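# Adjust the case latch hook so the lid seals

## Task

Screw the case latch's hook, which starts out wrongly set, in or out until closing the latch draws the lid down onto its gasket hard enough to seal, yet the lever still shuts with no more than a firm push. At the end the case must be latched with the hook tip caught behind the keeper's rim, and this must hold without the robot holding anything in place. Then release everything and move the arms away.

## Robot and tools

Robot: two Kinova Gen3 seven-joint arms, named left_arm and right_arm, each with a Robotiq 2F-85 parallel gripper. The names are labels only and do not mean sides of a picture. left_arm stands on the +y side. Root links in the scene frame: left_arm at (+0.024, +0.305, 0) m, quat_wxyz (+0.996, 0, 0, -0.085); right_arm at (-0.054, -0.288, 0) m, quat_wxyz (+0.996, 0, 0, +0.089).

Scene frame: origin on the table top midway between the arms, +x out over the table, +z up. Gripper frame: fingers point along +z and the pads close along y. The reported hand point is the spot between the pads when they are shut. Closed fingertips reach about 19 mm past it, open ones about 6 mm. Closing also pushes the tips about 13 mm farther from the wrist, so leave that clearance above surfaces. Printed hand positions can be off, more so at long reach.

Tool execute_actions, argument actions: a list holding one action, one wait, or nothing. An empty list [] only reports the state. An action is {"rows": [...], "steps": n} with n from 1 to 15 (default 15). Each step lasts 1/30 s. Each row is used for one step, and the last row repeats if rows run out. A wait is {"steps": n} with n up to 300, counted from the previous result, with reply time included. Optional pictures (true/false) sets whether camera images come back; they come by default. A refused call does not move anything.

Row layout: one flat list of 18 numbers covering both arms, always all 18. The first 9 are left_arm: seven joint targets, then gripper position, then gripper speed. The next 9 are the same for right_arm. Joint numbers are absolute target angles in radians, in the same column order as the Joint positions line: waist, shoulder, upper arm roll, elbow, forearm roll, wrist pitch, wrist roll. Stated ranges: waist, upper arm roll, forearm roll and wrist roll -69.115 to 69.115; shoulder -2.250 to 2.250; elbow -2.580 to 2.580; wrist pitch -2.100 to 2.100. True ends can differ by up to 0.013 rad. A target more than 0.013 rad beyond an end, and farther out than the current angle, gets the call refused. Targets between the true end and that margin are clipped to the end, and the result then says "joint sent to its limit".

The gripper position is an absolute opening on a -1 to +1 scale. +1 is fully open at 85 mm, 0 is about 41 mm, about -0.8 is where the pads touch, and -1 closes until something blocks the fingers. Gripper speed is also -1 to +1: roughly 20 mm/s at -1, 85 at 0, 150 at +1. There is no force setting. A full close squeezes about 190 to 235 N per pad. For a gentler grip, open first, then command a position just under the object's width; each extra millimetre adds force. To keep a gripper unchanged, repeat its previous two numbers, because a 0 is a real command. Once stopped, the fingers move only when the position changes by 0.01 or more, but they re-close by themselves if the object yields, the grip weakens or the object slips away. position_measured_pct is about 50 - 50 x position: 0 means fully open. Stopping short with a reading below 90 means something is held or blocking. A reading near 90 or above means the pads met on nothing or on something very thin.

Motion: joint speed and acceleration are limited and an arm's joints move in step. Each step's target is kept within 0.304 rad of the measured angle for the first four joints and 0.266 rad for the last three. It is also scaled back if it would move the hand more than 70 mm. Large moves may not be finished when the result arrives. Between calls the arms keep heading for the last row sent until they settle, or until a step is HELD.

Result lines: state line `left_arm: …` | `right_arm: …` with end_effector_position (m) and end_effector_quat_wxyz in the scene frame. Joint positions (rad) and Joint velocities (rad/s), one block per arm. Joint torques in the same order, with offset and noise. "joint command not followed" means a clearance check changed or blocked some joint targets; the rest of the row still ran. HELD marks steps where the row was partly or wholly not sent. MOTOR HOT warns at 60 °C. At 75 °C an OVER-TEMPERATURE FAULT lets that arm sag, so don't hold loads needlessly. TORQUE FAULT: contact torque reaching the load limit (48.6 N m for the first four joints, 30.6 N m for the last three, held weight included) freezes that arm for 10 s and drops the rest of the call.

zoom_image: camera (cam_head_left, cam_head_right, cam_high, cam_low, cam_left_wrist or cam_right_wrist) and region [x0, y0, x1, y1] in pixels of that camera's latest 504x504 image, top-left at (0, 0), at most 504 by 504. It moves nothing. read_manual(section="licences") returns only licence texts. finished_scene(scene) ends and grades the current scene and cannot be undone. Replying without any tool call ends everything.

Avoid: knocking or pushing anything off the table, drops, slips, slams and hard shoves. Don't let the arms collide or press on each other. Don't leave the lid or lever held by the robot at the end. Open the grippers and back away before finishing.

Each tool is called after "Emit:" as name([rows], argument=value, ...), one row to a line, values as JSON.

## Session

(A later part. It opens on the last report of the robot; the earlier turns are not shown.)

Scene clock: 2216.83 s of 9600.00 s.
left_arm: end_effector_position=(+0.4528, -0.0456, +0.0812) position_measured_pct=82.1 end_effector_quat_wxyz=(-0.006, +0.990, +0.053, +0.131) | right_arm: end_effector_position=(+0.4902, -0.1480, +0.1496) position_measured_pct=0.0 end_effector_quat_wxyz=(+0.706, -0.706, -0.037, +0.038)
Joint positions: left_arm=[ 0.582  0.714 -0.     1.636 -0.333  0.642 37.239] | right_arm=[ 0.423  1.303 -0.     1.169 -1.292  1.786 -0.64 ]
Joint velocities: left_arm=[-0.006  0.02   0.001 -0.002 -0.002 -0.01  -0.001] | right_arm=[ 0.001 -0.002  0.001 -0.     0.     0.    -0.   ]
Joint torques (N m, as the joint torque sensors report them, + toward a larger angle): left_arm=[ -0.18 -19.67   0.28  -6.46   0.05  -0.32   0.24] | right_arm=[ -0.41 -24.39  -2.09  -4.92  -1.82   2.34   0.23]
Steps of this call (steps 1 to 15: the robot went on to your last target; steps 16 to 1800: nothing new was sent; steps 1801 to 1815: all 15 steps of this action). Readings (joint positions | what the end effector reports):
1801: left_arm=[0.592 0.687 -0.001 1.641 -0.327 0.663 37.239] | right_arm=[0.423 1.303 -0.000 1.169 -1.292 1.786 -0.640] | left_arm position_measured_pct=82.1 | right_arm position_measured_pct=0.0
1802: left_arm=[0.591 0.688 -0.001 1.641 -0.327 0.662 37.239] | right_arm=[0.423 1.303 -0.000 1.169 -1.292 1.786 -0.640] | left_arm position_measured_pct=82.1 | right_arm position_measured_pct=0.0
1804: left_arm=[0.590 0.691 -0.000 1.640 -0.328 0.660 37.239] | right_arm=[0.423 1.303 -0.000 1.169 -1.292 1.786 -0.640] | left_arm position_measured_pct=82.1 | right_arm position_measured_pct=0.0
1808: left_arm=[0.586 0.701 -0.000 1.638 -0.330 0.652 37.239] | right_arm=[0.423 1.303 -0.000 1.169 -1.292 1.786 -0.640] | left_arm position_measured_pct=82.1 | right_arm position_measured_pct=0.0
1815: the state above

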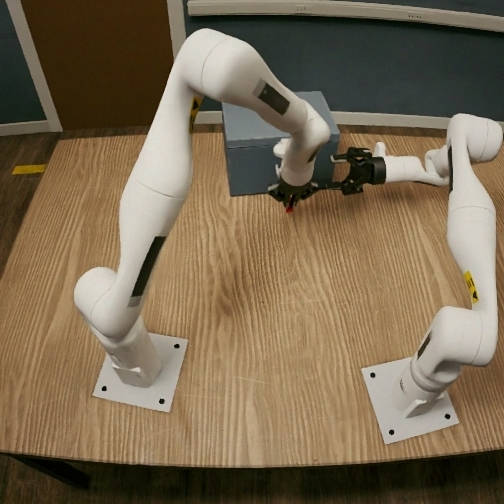

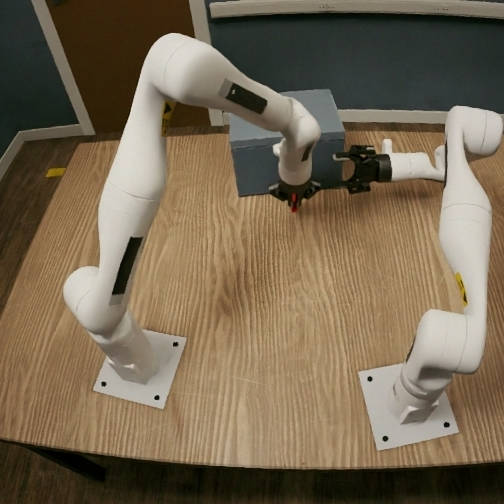

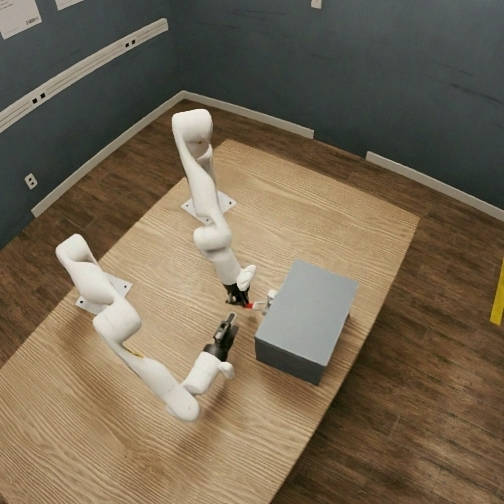

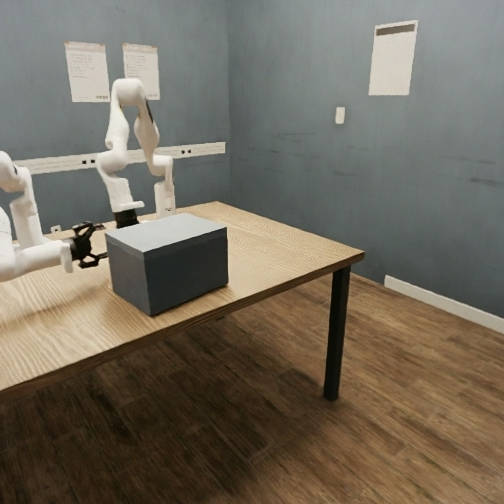

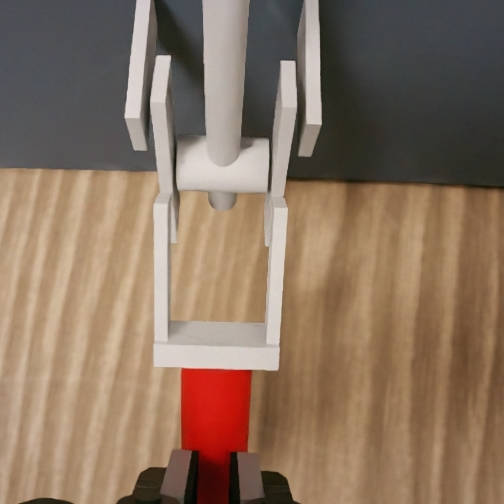

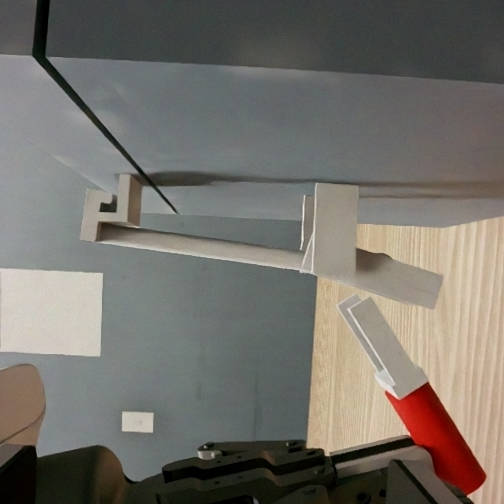

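Emit:
execute_actions([
  {"rows": [[0.5804,0.7204,0,1.6353,-0.334,0.6391,37.2386,-0.64,0,0.423,1.303,0,1.169,-1.292,1.786,-0.64,1,0.5],[0.5794,0.7231,0,1.6346,-0.3347,0.6369,37.2385,-0.64,0,0.423,1.303,0,1.169,-1.292,1.786,-0.64,1,0.5],[0.5783,0.7259,0,1.6338,-0.3353,0.6347,37.2384,-0.64,0,0.423,1.303,0,1.169,-1.292,1.786,-0.64,1,0.5],[0.5773,0.7286,0,1.6331,-0.336,0.6325,37.2384,-0.64,0,0.423,1.303,0,1.169,-1.292,1.786,-0.64,1,0.5],[0.5762,0.7314,0,1.6324,-0.3367,0.6303,37.2383,-0.64,0,0.423,1.303,0,1.169,-1.292,1.786,-0.64,1,0.5],[0.5752,0.7334,0,1.6314,-0.3371,0.629,37.2381,-0.64,0,0.423,1.303,0,1.169,-1.292,1.786,-0.64,1,0.5],[0.5741,0.7353,0,1.6303,-0.3375,0.6276,37.2379,-0.64,0,0.423,1.303,0,1.169,-1.292,1.786,-0.64,1,0.5],[0.5731,0.7373,0,1.6293,-0.3378,0.6263,37.2376,-0.64,0,0.423,1.303,0,1.169,-1.292,1.786,-0.64,1,0.5],[0.572,0.7392,0,1.6282,-0.3382,0.6249,37.2374,-0.64,0,0.423,1.303,0,1.169,-1.292,1.786,-0.64,1,0.5]], "steps": 15},
])

Scene clock: 2277.33 s of 9600.00 s.
left_arm: end_effector_position=(+0.4588, -0.0446, +0.0707) position_measured_pct=82.1 end_effector_quat_wxyz=(-0.006, +0.990, +0.053, +0.131) | right_arm: end_effector_position=(+0.4902, -0.1480, +0.1496) position_measured_pct=0.0 end_effector_quat_wxyz=(+0.706, -0.706, -0.037, +0.038)
Joint positions: left_arm=[ 0.572  0.738 -0.     1.628 -0.338  0.625 37.237] | right_arm=[ 0.423  1.303 -0.     1.169 -1.292  1.786 -0.64 ]
Joint velocities: left_arm=[-0.004  0.007  0.002 -0.003 -0.001 -0.004  0.   ] | right_arm=[ 0. -0. -0. -0.  0.  0. -0.]
Joint torques (N m, as the joint torque sensors report them, + toward a larger angle): left_arm=[ -0.73 -21.15   0.41  -6.53  -0.03  -0.53  -0.12] | right_arm=[ -0.12 -24.73  -2.34  -5.23  -2.01   2.23   0.27]
Steps of this call (steps 1 to 15: the robot went on to your last target; steps 16 to 1800: nothing new was sent; steps 1801 to 1815: all 15 steps of this action). Readings (joint positions | what the end effector reports):
1801: left_arm=[0.581 0.718 0.000 1.636 -0.333 0.641 37.239] | right_arm=[0.423 1.303 -0.000 1.169 -1.292 1.786 -0.640] | left_arm position_measured_pct=82.1 | right_arm position_measured_pct=0.0
1802: left_arm=[0.581 0.719 0.000 1.636 -0.334 0.640 37.239] | right_arm=[0.423 1.303 -0.000 1.169 -1.292 1.786 -0.640] | left_arm position_measured_pct=82.1 | right_arm position_measured_pct=0.0
1804: left_arm=[0.580 0.722 0.000 1.635 -0.334 0.638 37.239] | right_arm=[0.423 1.303 -0.000 1.169 -1.292 1.786 -0.640] | left_arm position_measured_pct=82.1 | right_arm position_measured_pct=0.0
1808: left_arm=[0.576 0.731 0.000 1.632 -0.337 0.631 37.238] | right_arm=[0.423 1.303 -0.000 1.169 -1.292 1.786 -0.640] | left_arm position_measured_pct=82.1 | right_arm position_measured_pct=0.0
1815: the state above

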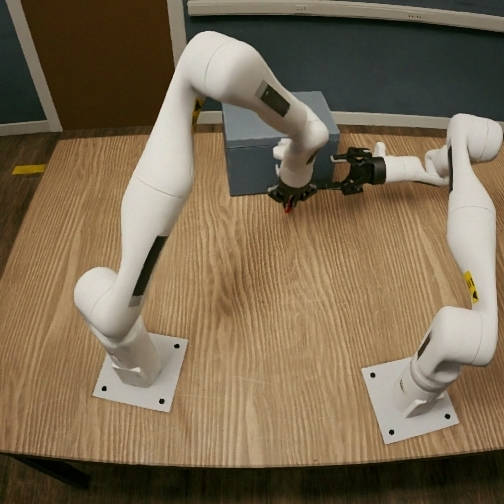

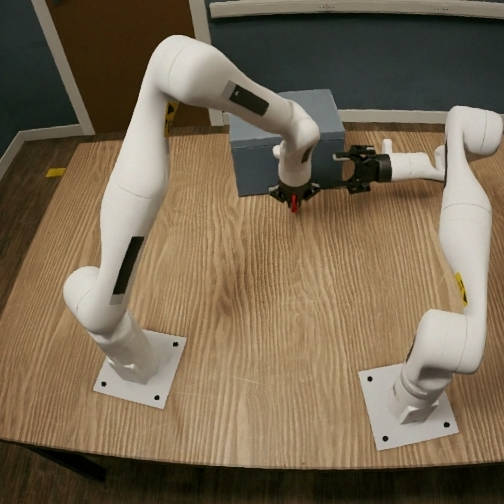

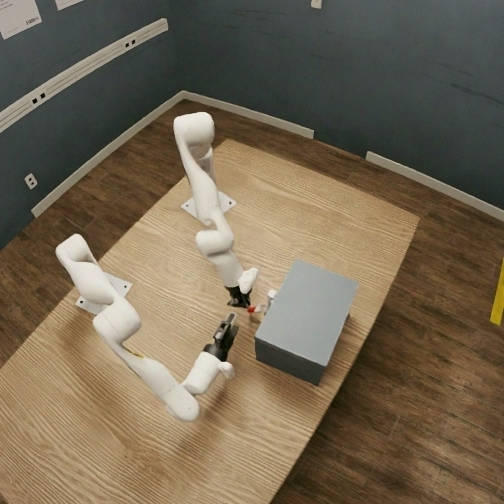

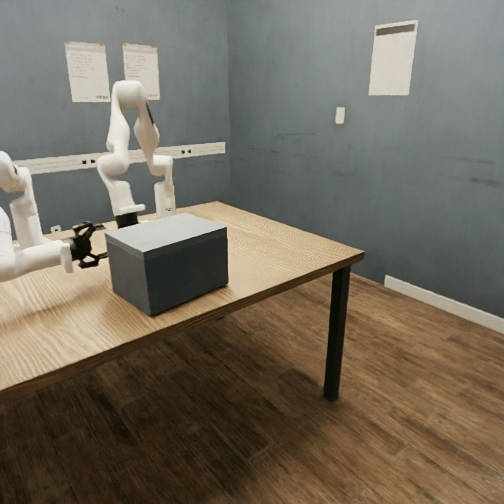

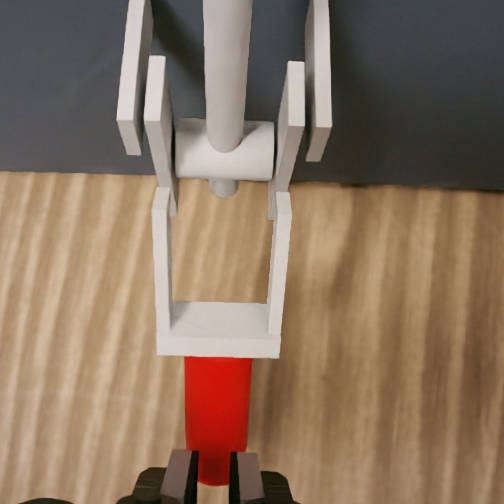

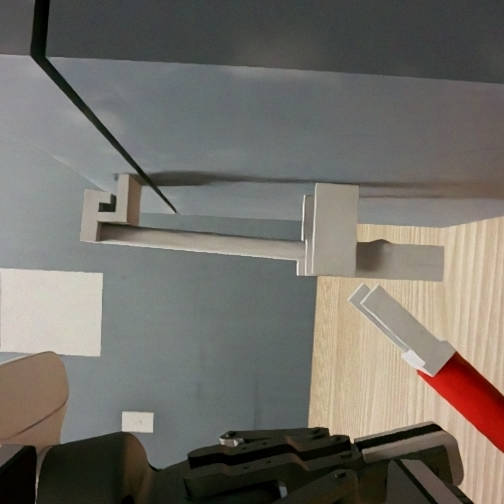

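Emit:
execute_actions([
  {"rows": [[0.572,0.7392,0,1.6282,-0.3382,0.6249,37.2374,0,0.5,0.423,1.303,0,1.169,-1.292,1.786,-0.64,1,0.5],[0.572,0.7392,0,1.6282,-0.3382,0.6249,37.2374,0,0.5,0.423,1.303,0,1.169,-1.292,1.786,-0.64,1,0.5],[0.572,0.7392,0,1.6282,-0.3382,0.6249,37.2374,0,0.5,0.423,1.303,0,1.169,-1.292,1.786,-0.64,1,0.5],[0.5685,0.7462,0,1.6238,-0.3386,0.6219,37.2346,0,0.5,0.423,1.303,0,1.169,-1.292,1.786,-0.64,1,0.5],[0.565,0.7531,0,1.6194,-0.3389,0.6189,37.2318,0,0.5,0.423,1.303,0,1.169,-1.292,1.786,-0.64,1,0.5],[0.5615,0.7601,0,1.615,-0.3393,0.6159,37.229,0,0.5,0.423,1.303,0,1.169,-1.292,1.786,-0.64,1,0.5],[0.5579,0.767,0,1.6106,-0.3397,0.6128,37.2262,0,0.5,0.423,1.303,0,1.169,-1.292,1.786,-0.64,1,0.5],[0.5544,0.774,0,1.6062,-0.34,0.6098,37.2234,0,0.5,0.423,1.303,0,1.169,-1.292,1.786,-0.64,1,0.5],[0.5509,0.7809,0,1.6018,-0.3404,0.6068,37.2206,0,0.5,0.423,1.303,0,1.169,-1.292,1.786,-0.64,1,0.5]], "steps": 15},
], pictures=false)

Emit:
execute_actions([
  {"rows": [[0.5509,0.7809,0,1.6018,-0.3404,0.6068,37.2206,0,0.5,0.423,1.303,0,1.169,-1.292,1.786,-0.64,1,0.5],[0.5509,0.7809,0,1.6018,-0.3404,0.6068,37.2206,0,0.5,0.423,1.303,0,1.169,-1.292,1.786,-0.64,1,0.5],[0.5509,0.7809,0,1.6018,-0.3404,0.6068,37.2206,0,0.5,0.423,1.303,0,1.169,-1.292,1.786,-0.64,1,0.5],[0.5509,0.7809,0,1.6018,-0.3404,0.6068,37.2206,-0.53,0,0.423,1.303,0,1.169,-1.292,1.786,-0.64,1,0.5]], "steps": 15},
])

Scene clock: 2337.83 s of 9600.00 s.
left_arm: end_effector_position=(+0.4726, -0.0431, +0.0559) position_measured_pct=50.0 end_effector_quat_wxyz=(-0.007, +0.990, +0.052, +0.131) | right_arm: end_effector_position=(+0.4902, -0.1480, +0.1496) position_measured_pct=0.0 end_effector_quat_wxyz=(+0.706, -0.706, -0.037, +0.038)
Joint positions: left_arm=[ 0.552  0.778 -0.     1.603 -0.34   0.607 37.221] | right_arm=[ 0.423  1.303 -0.     1.169 -1.292  1.786 -0.64 ]
Joint velocities: left_arm=[-0.012  0.023  0.003 -0.015 -0.    -0.008 -0.008] | right_arm=[ 0.     0.    -0.001 -0.     0.     0.    -0.   ]
Joint torques (N m, as the joint torque sensors report them, + toward a larger angle): left_arm=[ -0.02 -21.63  -0.05  -6.23  -0.21  -0.47  -0.04] | right_arm=[ -0.18 -24.33  -2.34  -4.85  -1.81   2.51   0.4 ]
Steps of this call (steps 1 to 15: the robot went on to your last target; steps 16 to 1800: nothing new was sent; steps 1801 to 1815: all 15 steps of this action). Readings (joint positions | what the end effector reports):
1801: left_arm=[0.572 0.739 -0.000 1.628 -0.338 0.625 37.237] | right_arm=[0.423 1.303 -0.000 1.169 -1.292 1.786 -0.640] | left_arm position_measured_pct=82.1 | right_arm position_measured_pct=0.0
1802: left_arm=[0.572 0.739 -0.000 1.628 -0.338 0.625 37.237] | right_arm=[0.423 1.303 -0.000 1.169 -1.292 1.786 -0.640] | left_arm position_measured_pct=81.3 | right_arm position_measured_pct=0.0
1804: left_arm=[0.571 0.740 0.000 1.628 -0.338 0.625 37.237] | right_arm=[0.423 1.303 -0.000 1.169 -1.292 1.786 -0.640] | left_arm position_measured_pct=75.4 | right_arm position_measured_pct=0.0
1808: left_arm=[0.563 0.756 0.000 1.618 -0.339 0.618 37.231] | right_arm=[0.423 1.303 -0.000 1.169 -1.292 1.786 -0.640] | left_arm position_measured_pct=59.9 | right_arm position_measured_pct=0.0
1815: the state above

Scene clock: 2338.33 s of 9600.00 s.
left_arm: end_effector_position=(+0.4731, -0.0432, +0.0550) position_measured_pct=74.2 end_effector_quat_wxyz=(-0.007, +0.990, +0.052, +0.130) | right_arm: end_effector_position=(+0.4902, -0.1480, +0.1496) position_measured_pct=0.0 end_effector_quat_wxyz=(+0.706, -0.706, -0.037, +0.038)
Joint positions: left_arm=[ 0.551  0.781  0.     1.602 -0.34   0.607 37.221] | right_arm=[ 0.423  1.303 -0.     1.169 -1.292  1.786 -0.64 ]
Joint velocities: left_arm=[ 0.    -0.    -0.     0.     0.001  0.001  0.   ] | right_arm=[ 0.001 -0.    -0.    -0.    -0.     0.     0.   ]
Joint torques (N m, as the joint torque sensors report them, + toward a larger angle): left_arm=[ -0.34 -21.01  -0.56  -6.73  -0.09  -0.68  -0.11] | right_arm=[  0.04 -24.51  -1.99  -4.85  -1.94   2.49   0.26]
Steps of this call (steps 1 to 15: all 15 steps of this action). Readings (joint positions | what the end effector reports):
1: left_arm=[0.552 0.779 -0.000 1.603 -0.340 0.607 37.221] | right_arm=[0.423 1.303 -0.000 1.169 -1.292 1.786 -0.640] | left_arm position_measured_pct=50.0 | right_arm position_measured_pct=0.0
2: left_arm=[0.552 0.779 -0.000 1.602 -0.340 0.607 37.221] | right_arm=[0.423 1.303 -0.000 1.169 -1.292 1.786 -0.640] | left_arm position_measured_pct=50.0 | right_arm position_measured_pct=0.0
4: left_arm=[0.551 0.780 -0.000 1.602 -0.340 0.607 37.221] | right_arm=[0.423 1.303 -0.000 1.169 -1.292 1.786 -0.640] | left_arm position_measured_pct=50.0 | right_arm position_measured_pct=0.0
8: left_arm=[0.551 0.781 -0.000 1.602 -0.340 0.607 37.221] | right_arm=[0.423 1.303 -0.000 1.169 -1.292 1.786 -0.640] | left_arm position_measured_pct=57.1 | right_arm position_measured_pct=0.0
15: the state above

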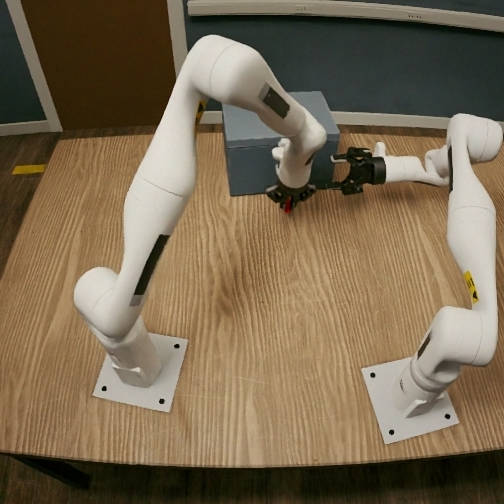

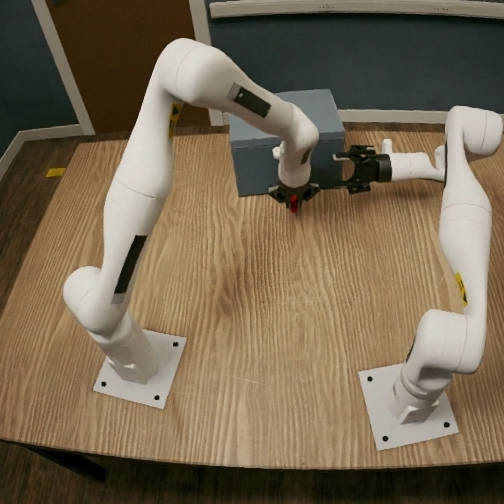

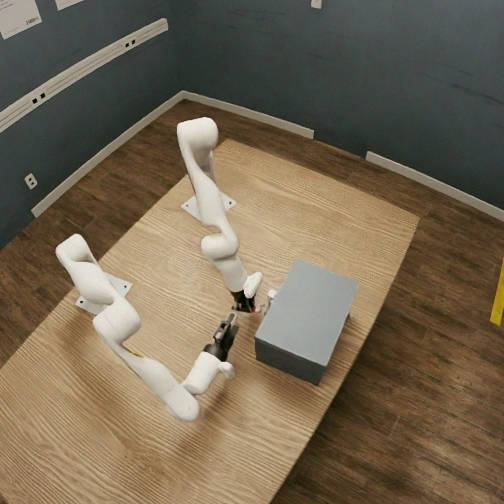

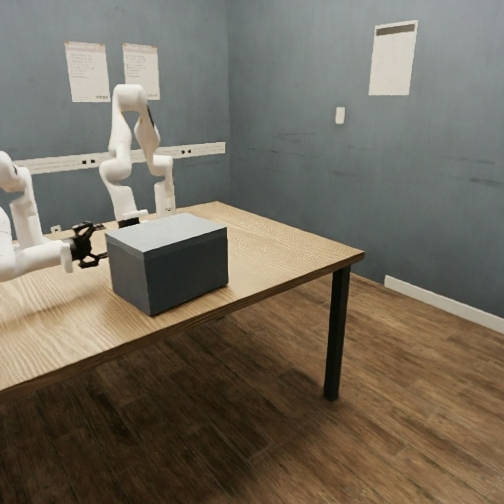

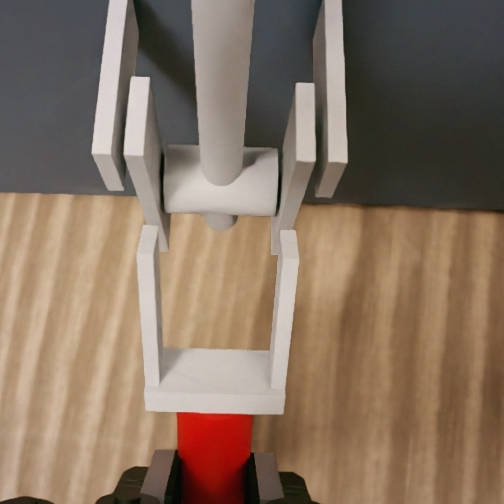

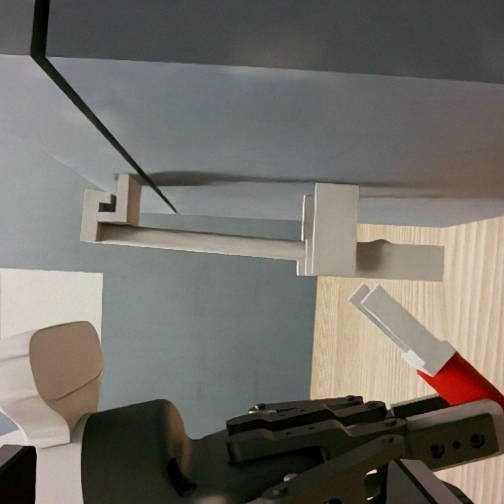

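Emit:
execute_actions([
  {"rows": [[0.5526,0.7768,0,1.6035,-0.3398,0.6095,37.2213,-0.53,0,0.423,1.303,0,1.169,-1.292,1.786,-0.64,1,0.5],[0.5542,0.7726,0,1.6052,-0.3391,0.6121,37.222,-0.53,0,0.423,1.303,0,1.169,-1.292,1.786,-0.64,1,0.5],[0.5559,0.7685,0,1.6069,-0.3385,0.6148,37.2226,-0.53,0,0.423,1.303,0,1.169,-1.292,1.786,-0.64,1,0.5],[0.5576,0.7643,0,1.6086,-0.3378,0.6174,37.2233,-0.53,0,0.423,1.303,0,1.169,-1.292,1.786,-0.64,1,0.5],[0.5593,0.7602,0,1.6103,-0.3372,0.6201,37.224,-0.53,0,0.423,1.303,0,1.169,-1.292,1.786,-0.64,1,0.5],[0.5609,0.7561,0,1.612,-0.3366,0.6227,37.2247,-0.53,0,0.423,1.303,0,1.169,-1.292,1.786,-0.64,1,0.5],[0.5626,0.7519,0,1.6137,-0.3359,0.6254,37.2254,-0.53,0,0.423,1.303,0,1.169,-1.292,1.786,-0.64,1,0.5],[0.5643,0.7478,0,1.6155,-0.3353,0.628,37.226,-0.53,0,0.423,1.303,0,1.169,-1.292,1.786,-0.64,1,0.5],[0.566,0.7436,0,1.6172,-0.3346,0.6307,37.2267,-0.53,0,0.423,1.303,0,1.169,-1.292,1.786,-0.64,1,0.5],[0.5676,0.7395,0,1.6189,-0.334,0.6333,37.2274,-0.53,0,0.423,1.303,0,1.169,-1.292,1.786,-0.64,1,0.5],[0.5693,0.7354,0,1.6206,-0.3334,0.636,37.2281,-0.53,0,0.423,1.303,0,1.169,-1.292,1.786,-0.64,1,0.5],[0.571,0.7312,0,1.6223,-0.3327,0.6386,37.2288,-0.53,0,0.423,1.303,0,1.169,-1.292,1.786,-0.64,1,0.5],[0.5727,0.7271,0,1.624,-0.3321,0.6413,37.2294,-0.53,0,0.423,1.303,0,1.169,-1.292,1.786,-0.64,1,0.5],[0.5743,0.7229,0,1.6257,-0.3314,0.6439,37.2301,-0.53,0,0.423,1.303,0,1.169,-1.292,1.786,-0.64,1,0.5],[0.576,0.7188,0,1.6274,-0.3308,0.6466,37.2308,-0.53,0,0.423,1.303,0,1.169,-1.292,1.786,-0.64,1,0.5]], "steps": 15},
], pictures=false)

Emit:
execute_actions([
  {"rows": [[0.5766,0.715,0,1.6267,-0.3291,0.6509,37.2291,-0.53,0,0.423,1.303,0,1.169,-1.292,1.786,-0.64,1,0.5],[0.5772,0.7113,0,1.6261,-0.3274,0.6552,37.2275,-0.53,0,0.423,1.303,0,1.169,-1.292,1.786,-0.64,1,0.5],[0.5778,0.7075,0,1.6254,-0.3257,0.6596,37.2258,-0.53,0,0.423,1.303,0,1.169,-1.292,1.786,-0.64,1,0.5],[0.5784,0.7038,0,1.6248,-0.3241,0.6639,37.2241,-0.53,0,0.423,1.303,0,1.169,-1.292,1.786,-0.64,1,0.5],[0.579,0.7,0,1.6241,-0.3224,0.6682,37.2224,-0.53,0,0.423,1.303,0,1.169,-1.292,1.786,-0.64,1,0.5],[0.5796,0.6963,0,1.6234,-0.3207,0.6725,37.2208,-0.53,0,0.423,1.303,0,1.169,-1.292,1.786,-0.64,1,0.5],[0.5802,0.6925,0,1.6228,-0.319,0.6768,37.2191,-0.53,0,0.423,1.303,0,1.169,-1.292,1.786,-0.64,1,0.5],[0.5808,0.6888,0,1.6221,-0.3173,0.6812,37.2174,-0.53,0,0.423,1.303,0,1.169,-1.292,1.786,-0.64,1,0.5],[0.5814,0.685,0,1.6215,-0.3156,0.6855,37.2157,-0.53,0,0.423,1.303,0,1.169,-1.292,1.786,-0.64,1,0.5],[0.582,0.6813,0,1.6208,-0.3139,0.6898,37.2141,-0.53,0,0.423,1.303,0,1.169,-1.292,1.786,-0.64,1,0.5],[0.5826,0.6775,0,1.6201,-0.3122,0.6941,37.2124,-0.53,0,0.423,1.303,0,1.169,-1.292,1.786,-0.64,1,0.5],[0.5832,0.6738,0,1.6195,-0.3106,0.6984,37.2107,-0.53,0,0.423,1.303,0,1.169,-1.292,1.786,-0.64,1,0.5],[0.5838,0.67,0,1.6188,-0.3089,0.7028,37.209,-0.53,0,0.423,1.303,0,1.169,-1.292,1.786,-0.64,1,0.5],[0.5844,0.6663,0,1.6182,-0.3072,0.7071,37.2074,-0.53,0,0.423,1.303,0,1.169,-1.292,1.786,-0.64,1,0.5],[0.585,0.6625,0,1.6175,-0.3055,0.7114,37.2057,-0.53,0,0.423,1.303,0,1.169,-1.292,1.786,-0.64,1,0.5]], "steps": 15},
], pictures=false)

Emit:
execute_actions([
  {"steps": 10},
])

Scene clock: 2389.83 s of 9600.00 s.
left_arm: end_effector_position=(+0.4578, -0.0450, +0.0729) position_measured_pct=74.6 end_effector_quat_wxyz=(-0.008, +0.990, +0.052, +0.128) | right_arm: end_effector_position=(+0.4902, -0.1480, +0.1496) position_measured_pct=0.0 end_effector_quat_wxyz=(+0.706, -0.706, -0.037, +0.038)
Joint positions: left_arm=[ 0.572  0.735  0.002  1.623 -0.331  0.638 37.229] | right_arm=[ 0.423  1.303 -0.     1.169 -1.292  1.786 -0.64 ]
Joint velocities: left_arm=[ 0.052 -0.13   0.003  0.052  0.02   0.083  0.02 ] | right_arm=[-0.     0.     0.     0.    -0.001  0.001  0.   ]
Joint torques (N m, as the joint torque sensors report them, + toward a larger angle): left_arm=[ -1.48 -23.26  -1.87  -7.75  -1.07  -0.57  -0.02] | right_arm=[ -0.22 -24.45  -2.54  -5.02  -2.01   2.1    0.23]
Steps of this call (steps 1 to 15: the robot went on to your last target; steps 16 to 1530: nothing new was sent; steps 1531 to 1545: all 15 steps of this action). Readings (joint positions | what the end effector reports):
1531: left_arm=[0.551 0.780 0.000 1.602 -0.340 0.607 37.221] | right_arm=[0.423 1.303 -0.000 1.169 -1.292 1.786 -0.640] | left_arm position_measured_pct=74.6 | right_arm position_measured_pct=0.0
1532: left_arm=[0.552 0.779 -0.000 1.602 -0.340 0.607 37.221] | right_arm=[0.423 1.303 -0.000 1.169 -1.292 1.786 -0.640] | left_arm position_measured_pct=74.6 | right_arm position_measured_pct=0.0
1534: left_arm=[0.554 0.776 -0.000 1.605 -0.339 0.609 37.222] | right_arm=[0.423 1.303 -0.000 1.169 -1.292 1.786 -0.640] | left_arm position_measured_pct=74.6 | right_arm position_measured_pct=0.0
1538: left_arm=[0.560 0.764 0.001 1.611 -0.336 0.618 37.224] | right_arm=[0.423 1.303 -0.000 1.169 -1.292 1.786 -0.640] | left_arm position_measured_pct=74.6 | right_arm position_measured_pct=0.0
1545: the state above

Scene clock: 2390.33 s of 9600.00 s.
left_arm: end_effector_position=(+0.4456, -0.0465, +0.1023) position_measured_pct=74.6 end_effector_quat_wxyz=(-0.008, +0.991, +0.050, +0.126) | right_arm: end_effector_position=(+0.4902, -0.1480, +0.1496) position_measured_pct=0.0 end_effector_quat_wxyz=(+0.706, -0.706, -0.037, +0.038)
Joint positions: left_arm=[ 0.587  0.676  0.005  1.624 -0.307  0.701 37.211] | right_arm=[ 0.423  1.303 -0.     1.169 -1.292  1.786 -0.64 ]
Joint velocities: left_arm=[ 0.02  -0.119  0.001 -0.02   0.051  0.131 -0.049] | right_arm=[-0. -0.  0.  0. -0.  0. -0.]
Joint torques (N m, as the joint torque sensors report them, + toward a larger angle): left_arm=[ -3.77 -20.86  -3.69 -10.2   -2.01  -2.13   0.26] | right_arm=[ -0.17 -24.35  -2.48  -4.96  -1.87   2.29   0.39]
Steps of this call (steps 1 to 15: all 15 steps of this action). Readings (joint positions | what the end effector reports):
1: left_arm=[0.574 0.731 0.002 1.625 -0.331 0.641 37.229] | right_arm=[0.423 1.303 -0.000 1.169 -1.292 1.786 -0.640] | left_arm position_measured_pct=74.6 | right_arm position_measured_pct=0.0
2: left_arm=[0.575 0.727 0.002 1.626 -0.329 0.644 37.229] | right_arm=[0.423 1.303 -0.000 1.169 -1.292 1.786 -0.640] | left_arm position_measured_pct=74.6 | right_arm position_measured_pct=0.0
4: left_arm=[0.577 0.719 0.003 1.627 -0.326 0.652 37.228] | right_arm=[0.423 1.303 -0.000 1.169 -1.292 1.786 -0.640] | left_arm position_measured_pct=74.6 | right_arm position_measured_pct=0.0
8: left_arm=[0.581 0.703 0.004 1.627 -0.319 0.670 37.223] | right_arm=[0.423 1.303 -0.000 1.169 -1.292 1.786 -0.640] | left_arm position_measured_pct=74.6 | right_arm position_measured_pct=0.0
15: the state above

Scene clock: 2390.67 s of 9600.00 s.
left_arm: end_effector_position=(+0.4444, -0.0466, +0.1091) position_measured_pct=75.0 end_effector_quat_wxyz=(-0.008, +0.991, +0.050, +0.126) | right_arm: end_effector_position=(+0.4902, -0.1480, +0.1496) position_measured_pct=0.0 end_effector_quat_wxyz=(+0.706, -0.706, -0.037, +0.038)
Joint positions: left_arm=[ 0.589  0.663  0.004  1.621 -0.302  0.715 37.206] | right_arm=[ 0.423  1.303 -0.     1.169 -1.292  1.786 -0.64 ]
Joint velocities: left_arm=[ 0.001 -0.006 -0.     0.     0.001  0.003 -0.   ] | right_arm=[-0.002  0.     0.     0.    -0.     0.    -0.   ]
Joint torques (N m, as the joint torque sensors report them, + toward a larger angle): left_arm=[ -3.81 -20.82  -3.31 -10.16  -1.88  -2.16   0.16] | right_arm=[ -0.3  -24.31  -2.26  -4.83  -1.73   2.31   0.13]
Steps of this call (steps 1 to 10: the robot went on to your last target). Readings (joint positions | what the end effector reports):
1: left_arm=[0.588 0.672 0.005 1.623 -0.305 0.705 37.210] | right_arm=[0.423 1.303 -0.000 1.169 -1.292 1.786 -0.640] | left_arm position_measured_pct=74.6 | right_arm position_measured_pct=0.0
2: left_arm=[0.588 0.669 0.005 1.622 -0.304 0.709 37.208] | right_arm=[0.423 1.303 -0.000 1.169 -1.292 1.786 -0.640] | left_arm position_measured_pct=74.6 | right_arm position_measured_pct=0.0
4: left_arm=[0.588 0.666 0.005 1.622 -0.303 0.712 37.207] | right_arm=[0.423 1.303 -0.000 1.169 -1.292 1.786 -0.640] | left_arm position_measured_pct=75.0 | right_arm position_measured_pct=0.0
8: left_arm=[0.589 0.664 0.005 1.621 -0.302 0.714 37.206] | right_arm=[0.423 1.303 -0.000 1.169 -1.292 1.786 -0.640] | left_arm position_measured_pct=75.0 | right_arm position_measured_pct=0.0
10: the state above

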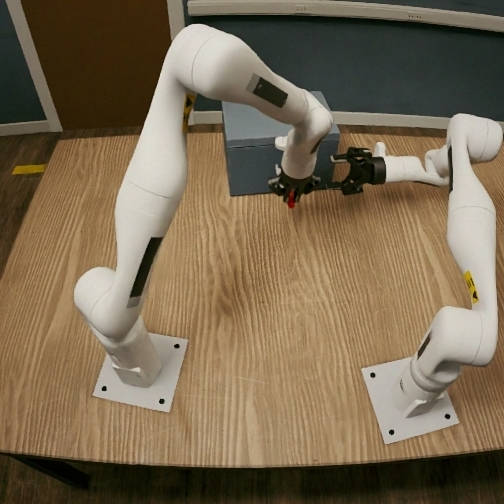

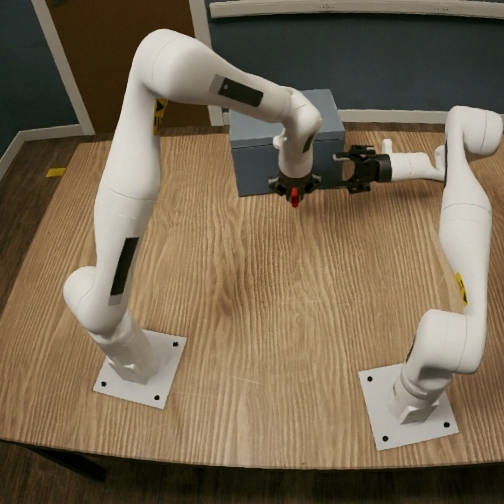

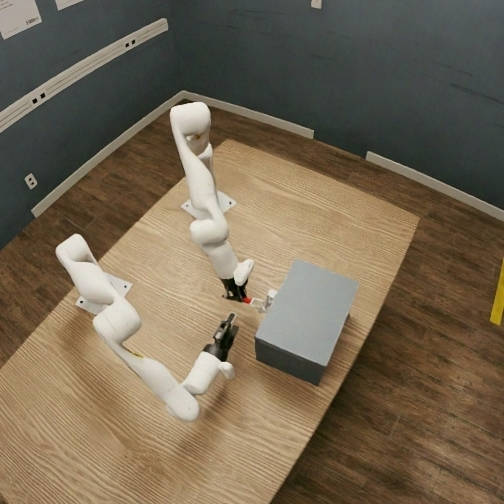

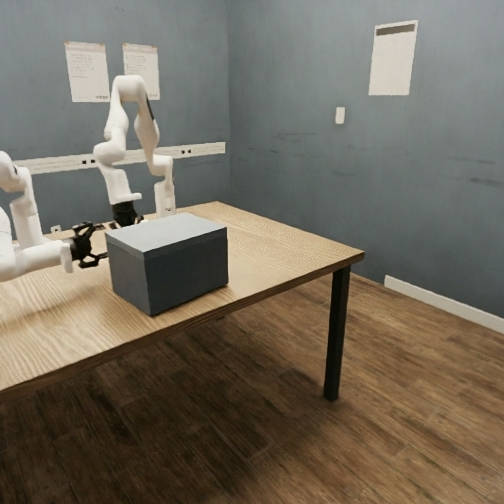

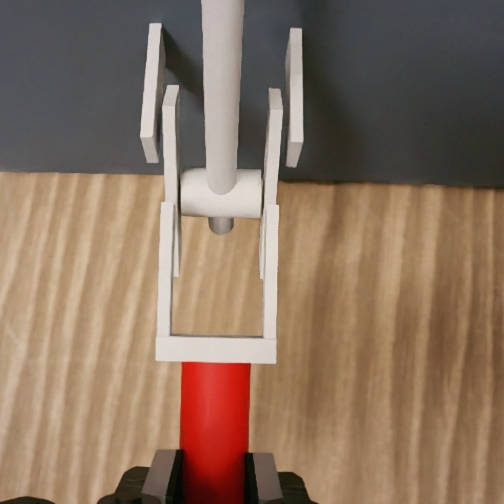

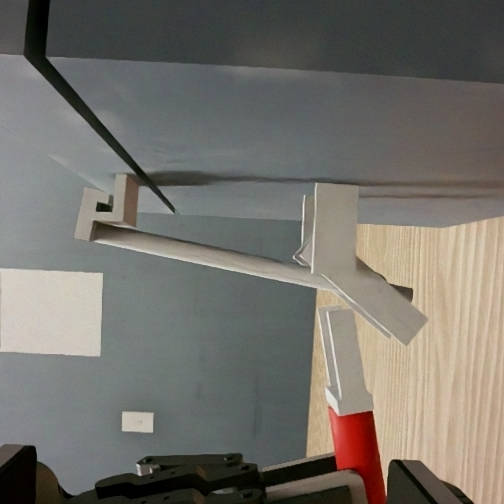

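Emit:
execute_actions([
  {"rows": [[0.585,0.6603,0,1.6156,-0.3042,0.7153,37.204,-0.49,0,0.423,1.303,0,1.169,-1.292,1.786,-0.64,0.5,0.5],[0.585,0.6581,0,1.6137,-0.303,0.7192,37.2024,-0.49,0,0.407,1.301,0,1.209,-1.299,1.767,-0.605,0.5,0.5],[0.585,0.6559,0,1.6118,-0.3017,0.7231,37.2007,-0.49,0,0.407,1.301,0,1.209,-1.299,1.767,-0.605,0.5,0.5],[0.585,0.6537,0,1.6099,-0.3005,0.727,37.199,-0.49,0,0.391,1.299,0,1.25,-1.306,1.749,-0.569,0.5,0.5],[0.585,0.6515,0,1.6081,-0.2993,0.731,37.1974,-0.49,0,0.391,1.299,0,1.25,-1.306,1.749,-0.569,0.5,0.5],[0.585,0.6493,0,1.6062,-0.298,0.7349,37.1957,-0.49,0,0.391,1.299,0,1.25,-1.306,1.749,-0.569,0.5,0.5],[0.585,0.6471,0,1.6043,-0.2968,0.7388,37.194,-0.49,0,0.391,1.299,0,1.25,-1.306,1.749,-0.569,0.5,0.5],[0.585,0.6449,0,1.6024,-0.2955,0.7427,37.1924,-0.49,0,0.391,1.299,0,1.25,-1.306,1.749,-0.569,0.5,0.5],[0.585,0.6427,0,1.6005,-0.2943,0.7466,37.1907,-0.49,0,0.391,1.299,0,1.25,-1.306,1.749,-0.569,0.5,0.5],[0.585,0.6405,0,1.5986,-0.2931,0.7505,37.189,-0.49,0,0.391,1.299,0,1.25,-1.306,1.749,-0.569,0.5,0.5]], "steps": 15},
], pictures=false)

Emit:
execute_actions([
  {"rows": [[0.585,0.6405,0,1.5986,-0.2931,0.7505,37.189,-0.49,0,0.391,1.299,0,1.25,-1.306,1.749,-0.569,0.5,0.5],[0.585,0.6405,0,1.5986,-0.2931,0.7505,37.189,-0.49,0,0.391,1.299,0,1.25,-1.306,1.749,-0.569,0.5,0.5],[0.585,0.6405,0,1.5986,-0.2931,0.7505,37.189,-0.2,-0.5,0.391,1.299,0,1.25,-1.306,1.749,-0.569,0.5,0.5]], "steps": 15},
])

Scene clock: 2412.20 s of 9600.00 s.
left_arm: end_effector_position=(+0.4466, -0.0465, +0.1248) position_measured_pct=74.2 end_effector_quat_wxyz=(-0.008, +0.990, +0.051, +0.128) | right_arm: end_effector_position=(+0.4761, -0.1256, +0.1378) position_measured_pct=25.0 end_effector_quat_wxyz=(+0.707, -0.705, -0.037, +0.037)
Joint positions: left_arm=[ 0.588  0.642  0.003  1.602 -0.292  0.751 37.19 ] | right_arm=[ 0.392  1.299 -0.     1.249 -1.306  1.749 -0.57 ]
Joint velocities: left_arm=[-0.019 -0.018 -0.032 -0.04  -0.021 -0.009 -0.008] | right_arm=[-0.004 -0.004  0.001  0.009 -0.001 -0.004  0.006]
Joint torques (N m, as the joint torque sensors report them, + toward a larger angle): left_arm=[ -2.07 -19.5   -1.18  -7.72  -0.65  -1.65   0.39] | right_arm=[ -0.35 -23.81  -2.49  -4.49  -1.76   2.55   0.21]
Steps of this call (steps 1 to 30: the robot went on to your last target; steps 31 to 631: nothing new was sent; steps 632 to 646: all 15 steps of this action). Readings (joint positions | what the end effector reports):
632: left_arm=[0.589 0.662 0.004 1.621 -0.302 0.715 37.206] | right_arm=[0.423 1.303 0.000 1.169 -1.292 1.786 -0.640] | left_arm position_measured_pct=75.0 | right_arm position_measured_pct=0.0
633: left_arm=[0.589 0.662 0.005 1.621 -0.301 0.717 37.205] | right_arm=[0.422 1.303 0.000 1.170 -1.292 1.786 -0.639] | left_arm position_measured_pct=75.0 | right_arm position_measured_pct=0.8
635: left_arm=[0.589 0.659 0.005 1.619 -0.299 0.722 37.203] | right_arm=[0.416 1.301 0.001 1.186 -1.295 1.779 -0.627] | left_arm position_measured_pct=74.6 | right_arm position_measured_pct=6.3
639: left_arm=[0.589 0.651 0.005 1.613 -0.295 0.736 37.197] | right_arm=[0.398 1.300 -0.000 1.232 -1.303 1.757 -0.584] | left_arm position_measured_pct=74.2 | right_arm position_measured_pct=21.4
646: the state above

Scene clock: 2412.70 s of 9600.00 s.
left_arm: end_effector_position=(+0.4507, -0.0454, +0.1267) position_measured_pct=60.3 end_effector_quat_wxyz=(-0.007, +0.990, +0.053, +0.131) | right_arm: end_effector_position=(+0.4760, -0.1252, +0.1378) position_measured_pct=25.0 end_effector_quat_wxyz=(+0.707, -0.705, -0.037, +0.037)
Joint positions: left_arm=[ 0.585  0.64  -0.     1.599 -0.293  0.75  37.189] | right_arm=[ 0.391  1.299 -0.     1.25  -1.306  1.749 -0.569]
Joint velocities: left_arm=[-0.    -0.001 -0.001  0.    -0.     0.    -0.   ] | right_arm=[-0.     0.    -0.001  0.     0.     0.     0.   ]
Joint torques (N m, as the joint torque sensors report them, + toward a larger angle): left_arm=[ -0.45 -19.82  -0.29  -7.49   0.04  -0.49  -0.11] | right_arm=[ -0.12 -24.17  -2.38  -4.48  -1.88   2.34   0.42]
Steps of this call (steps 1 to 15: all 15 steps of this action). Readings (joint positions | what the end effector reports):
1: left_arm=[0.588 0.641 0.002 1.601 -0.292 0.751 37.189] | right_arm=[0.391 1.299 -0.000 1.249 -1.306 1.749 -0.569] | left_arm position_measured_pct=74.2 | right_arm position_measured_pct=25.0
2: left_arm=[0.587 0.641 0.001 1.600 -0.293 0.751 37.189] | right_arm=[0.391 1.299 -0.000 1.250 -1.306 1.749 -0.569] | left_arm position_measured_pct=74.2 | right_arm position_measured_pct=25.0
4: left_arm=[0.586 0.640 0.001 1.599 -0.293 0.751 37.189] | right_arm=[0.391 1.299 -0.000 1.250 -1.306 1.749 -0.569] | left_arm position_measured_pct=73.8 | right_arm position_measured_pct=25.0
8: left_arm=[0.585 0.640 -0.000 1.599 -0.293 0.750 37.189] | right_arm=[0.391 1.299 -0.000 1.250 -1.306 1.749 -0.569] | left_arm position_measured_pct=67.9 | right_arm position_measured_pct=25.0
15: the state above

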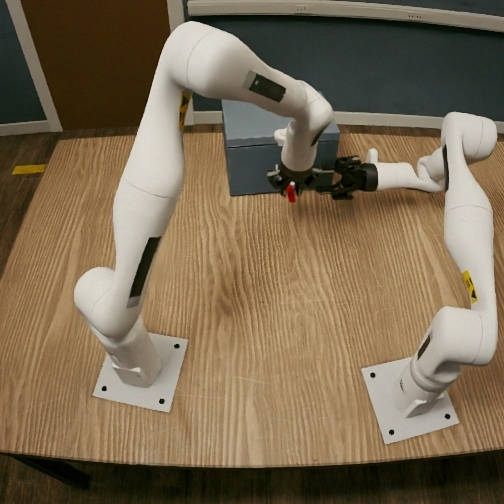

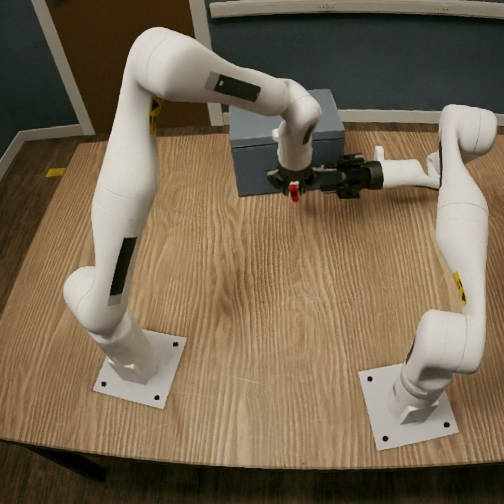

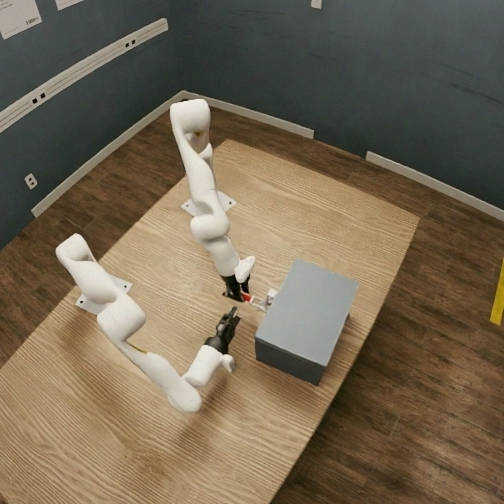

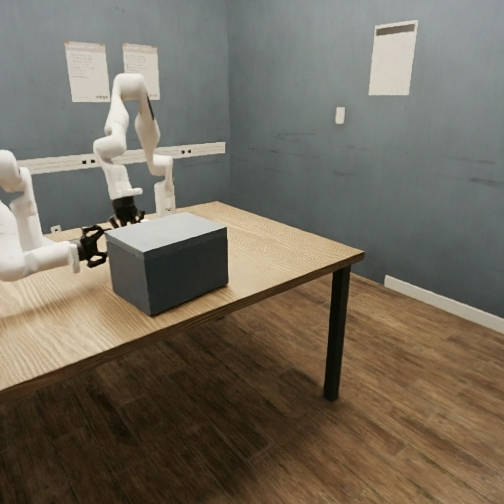

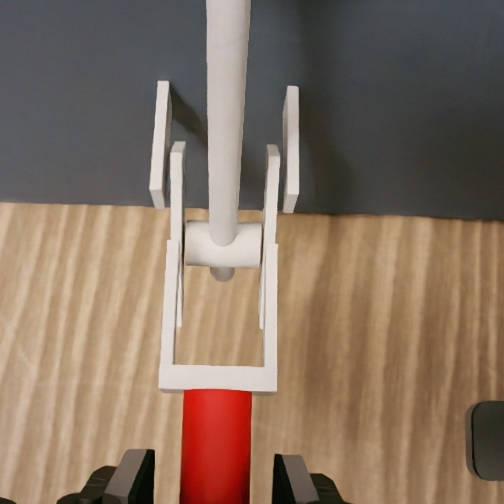

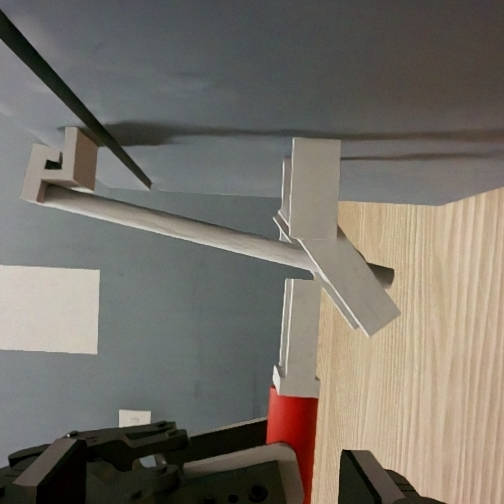

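Emit:
execute_actions(actions=[])

Scene clock: 2465.30 s of 9600.00 s.
left_arm: end_effector_position=(+0.4507, -0.0454, +0.1267) position_measured_pct=59.9 end_effector_quat_wxyz=(-0.007, +0.990, +0.053, +0.131) | right_arm: end_effector_position=(+0.4760, -0.1252, +0.1378) position_measured_pct=25.0 end_effector_quat_wxyz=(+0.707, -0.705, -0.037, +0.037)
Joint positions: left_arm=[ 0.585  0.641 -0.     1.599 -0.293  0.75  37.189] | right_arm=[ 0.391  1.299 -0.     1.25  -1.306  1.749 -0.569]
Joint velocities: left_arm=[-0.     0.001  0.    -0.     0.     0.    -0.001] | right_arm=[-0.002  0.001 -0.     0.     0.    -0.001  0.   ]
Joint torques (N m, as the joint torque sensors report them, + toward a larger angle): left_arm=[ -0.38 -19.87   0.16  -7.7   -0.01  -0.61   0.17] | right_arm=[ -0.16 -24.09  -2.51  -4.35  -1.8    2.55   0.32]
Steps of this call (steps 1 to 15: the robot went on to your last target; steps 16 to 1578: nothing new was sent). Readings (joint positions | what the end effector reports):
1: left_arm=[0.585 0.640 -0.000 1.599 -0.293 0.750 37.189] | right_arm=[0.391 1.299 -0.000 1.250 -1.306 1.749 -0.569] | left_arm position_measured_pct=59.9 | right_arm position_measured_pct=25.0
2: left_arm=[0.585 0.640 -0.000 1.599 -0.293 0.750 37.189] | right_arm=[0.391 1.299 -0.000 1.250 -1.306 1.749 -0.569] | left_arm position_measured_pct=59.9 | right_arm position_measured_pct=25.0
4: left_arm=[0.585 0.640 -0.000 1.599 -0.293 0.750 37.189] | right_arm=[0.391 1.299 -0.000 1.250 -1.306 1.749 -0.569] | left_arm position_measured_pct=59.9 | right_arm position_measured_pct=25.0
8: left_arm=[0.585 0.640 -0.000 1.599 -0.293 0.750 37.189] | right_arm=[0.391 1.299 -0.000 1.250 -1.306 1.749 -0.569] | left_arm position_measured_pct=59.9 | right_arm position_measured_pct=25.0
1578: the state above
All arms were judged still, so your last target was given up. Only a new action makes them travel on or press farther. Fingers that are still opening or closing keep moving.

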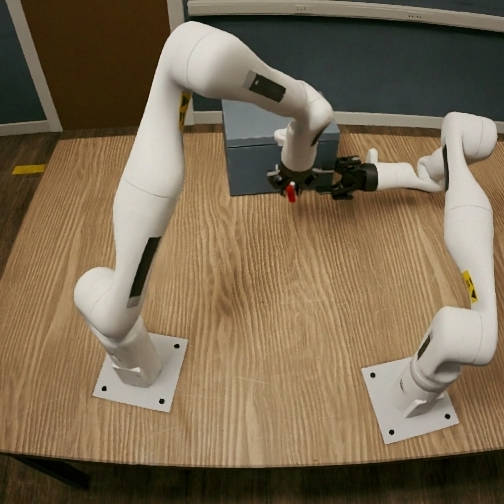

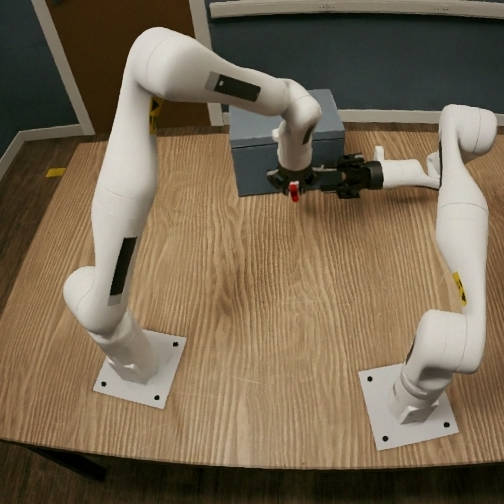

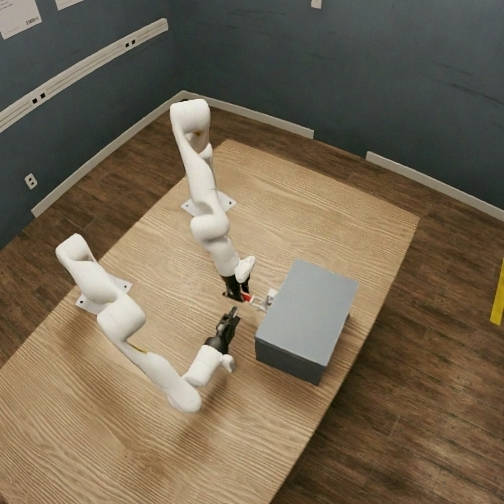

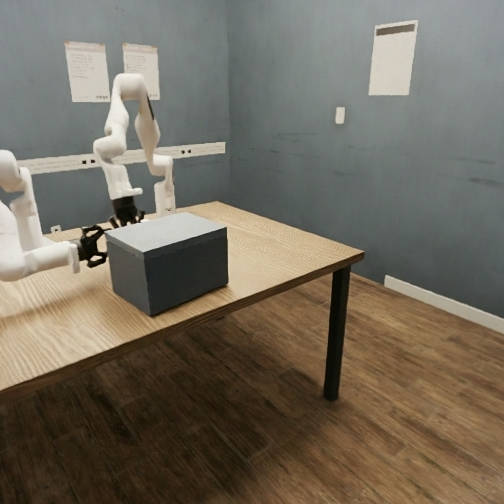

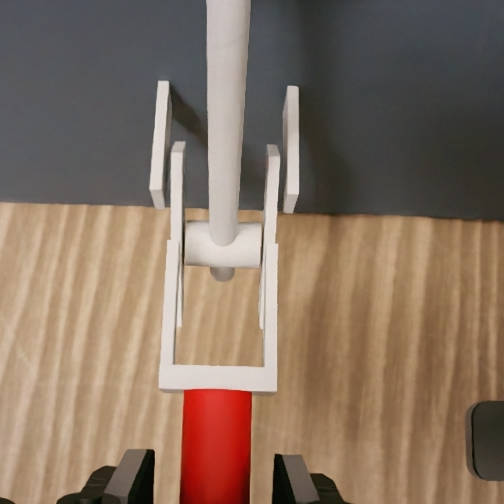

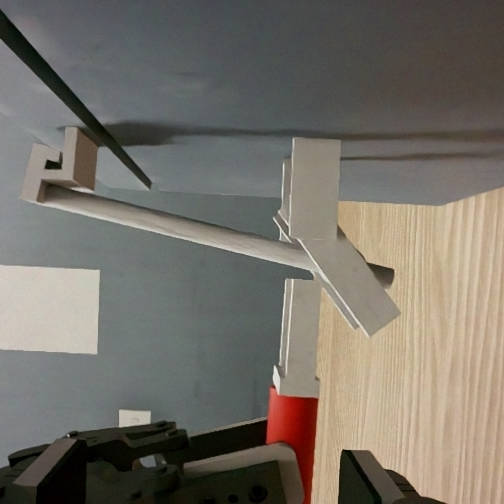

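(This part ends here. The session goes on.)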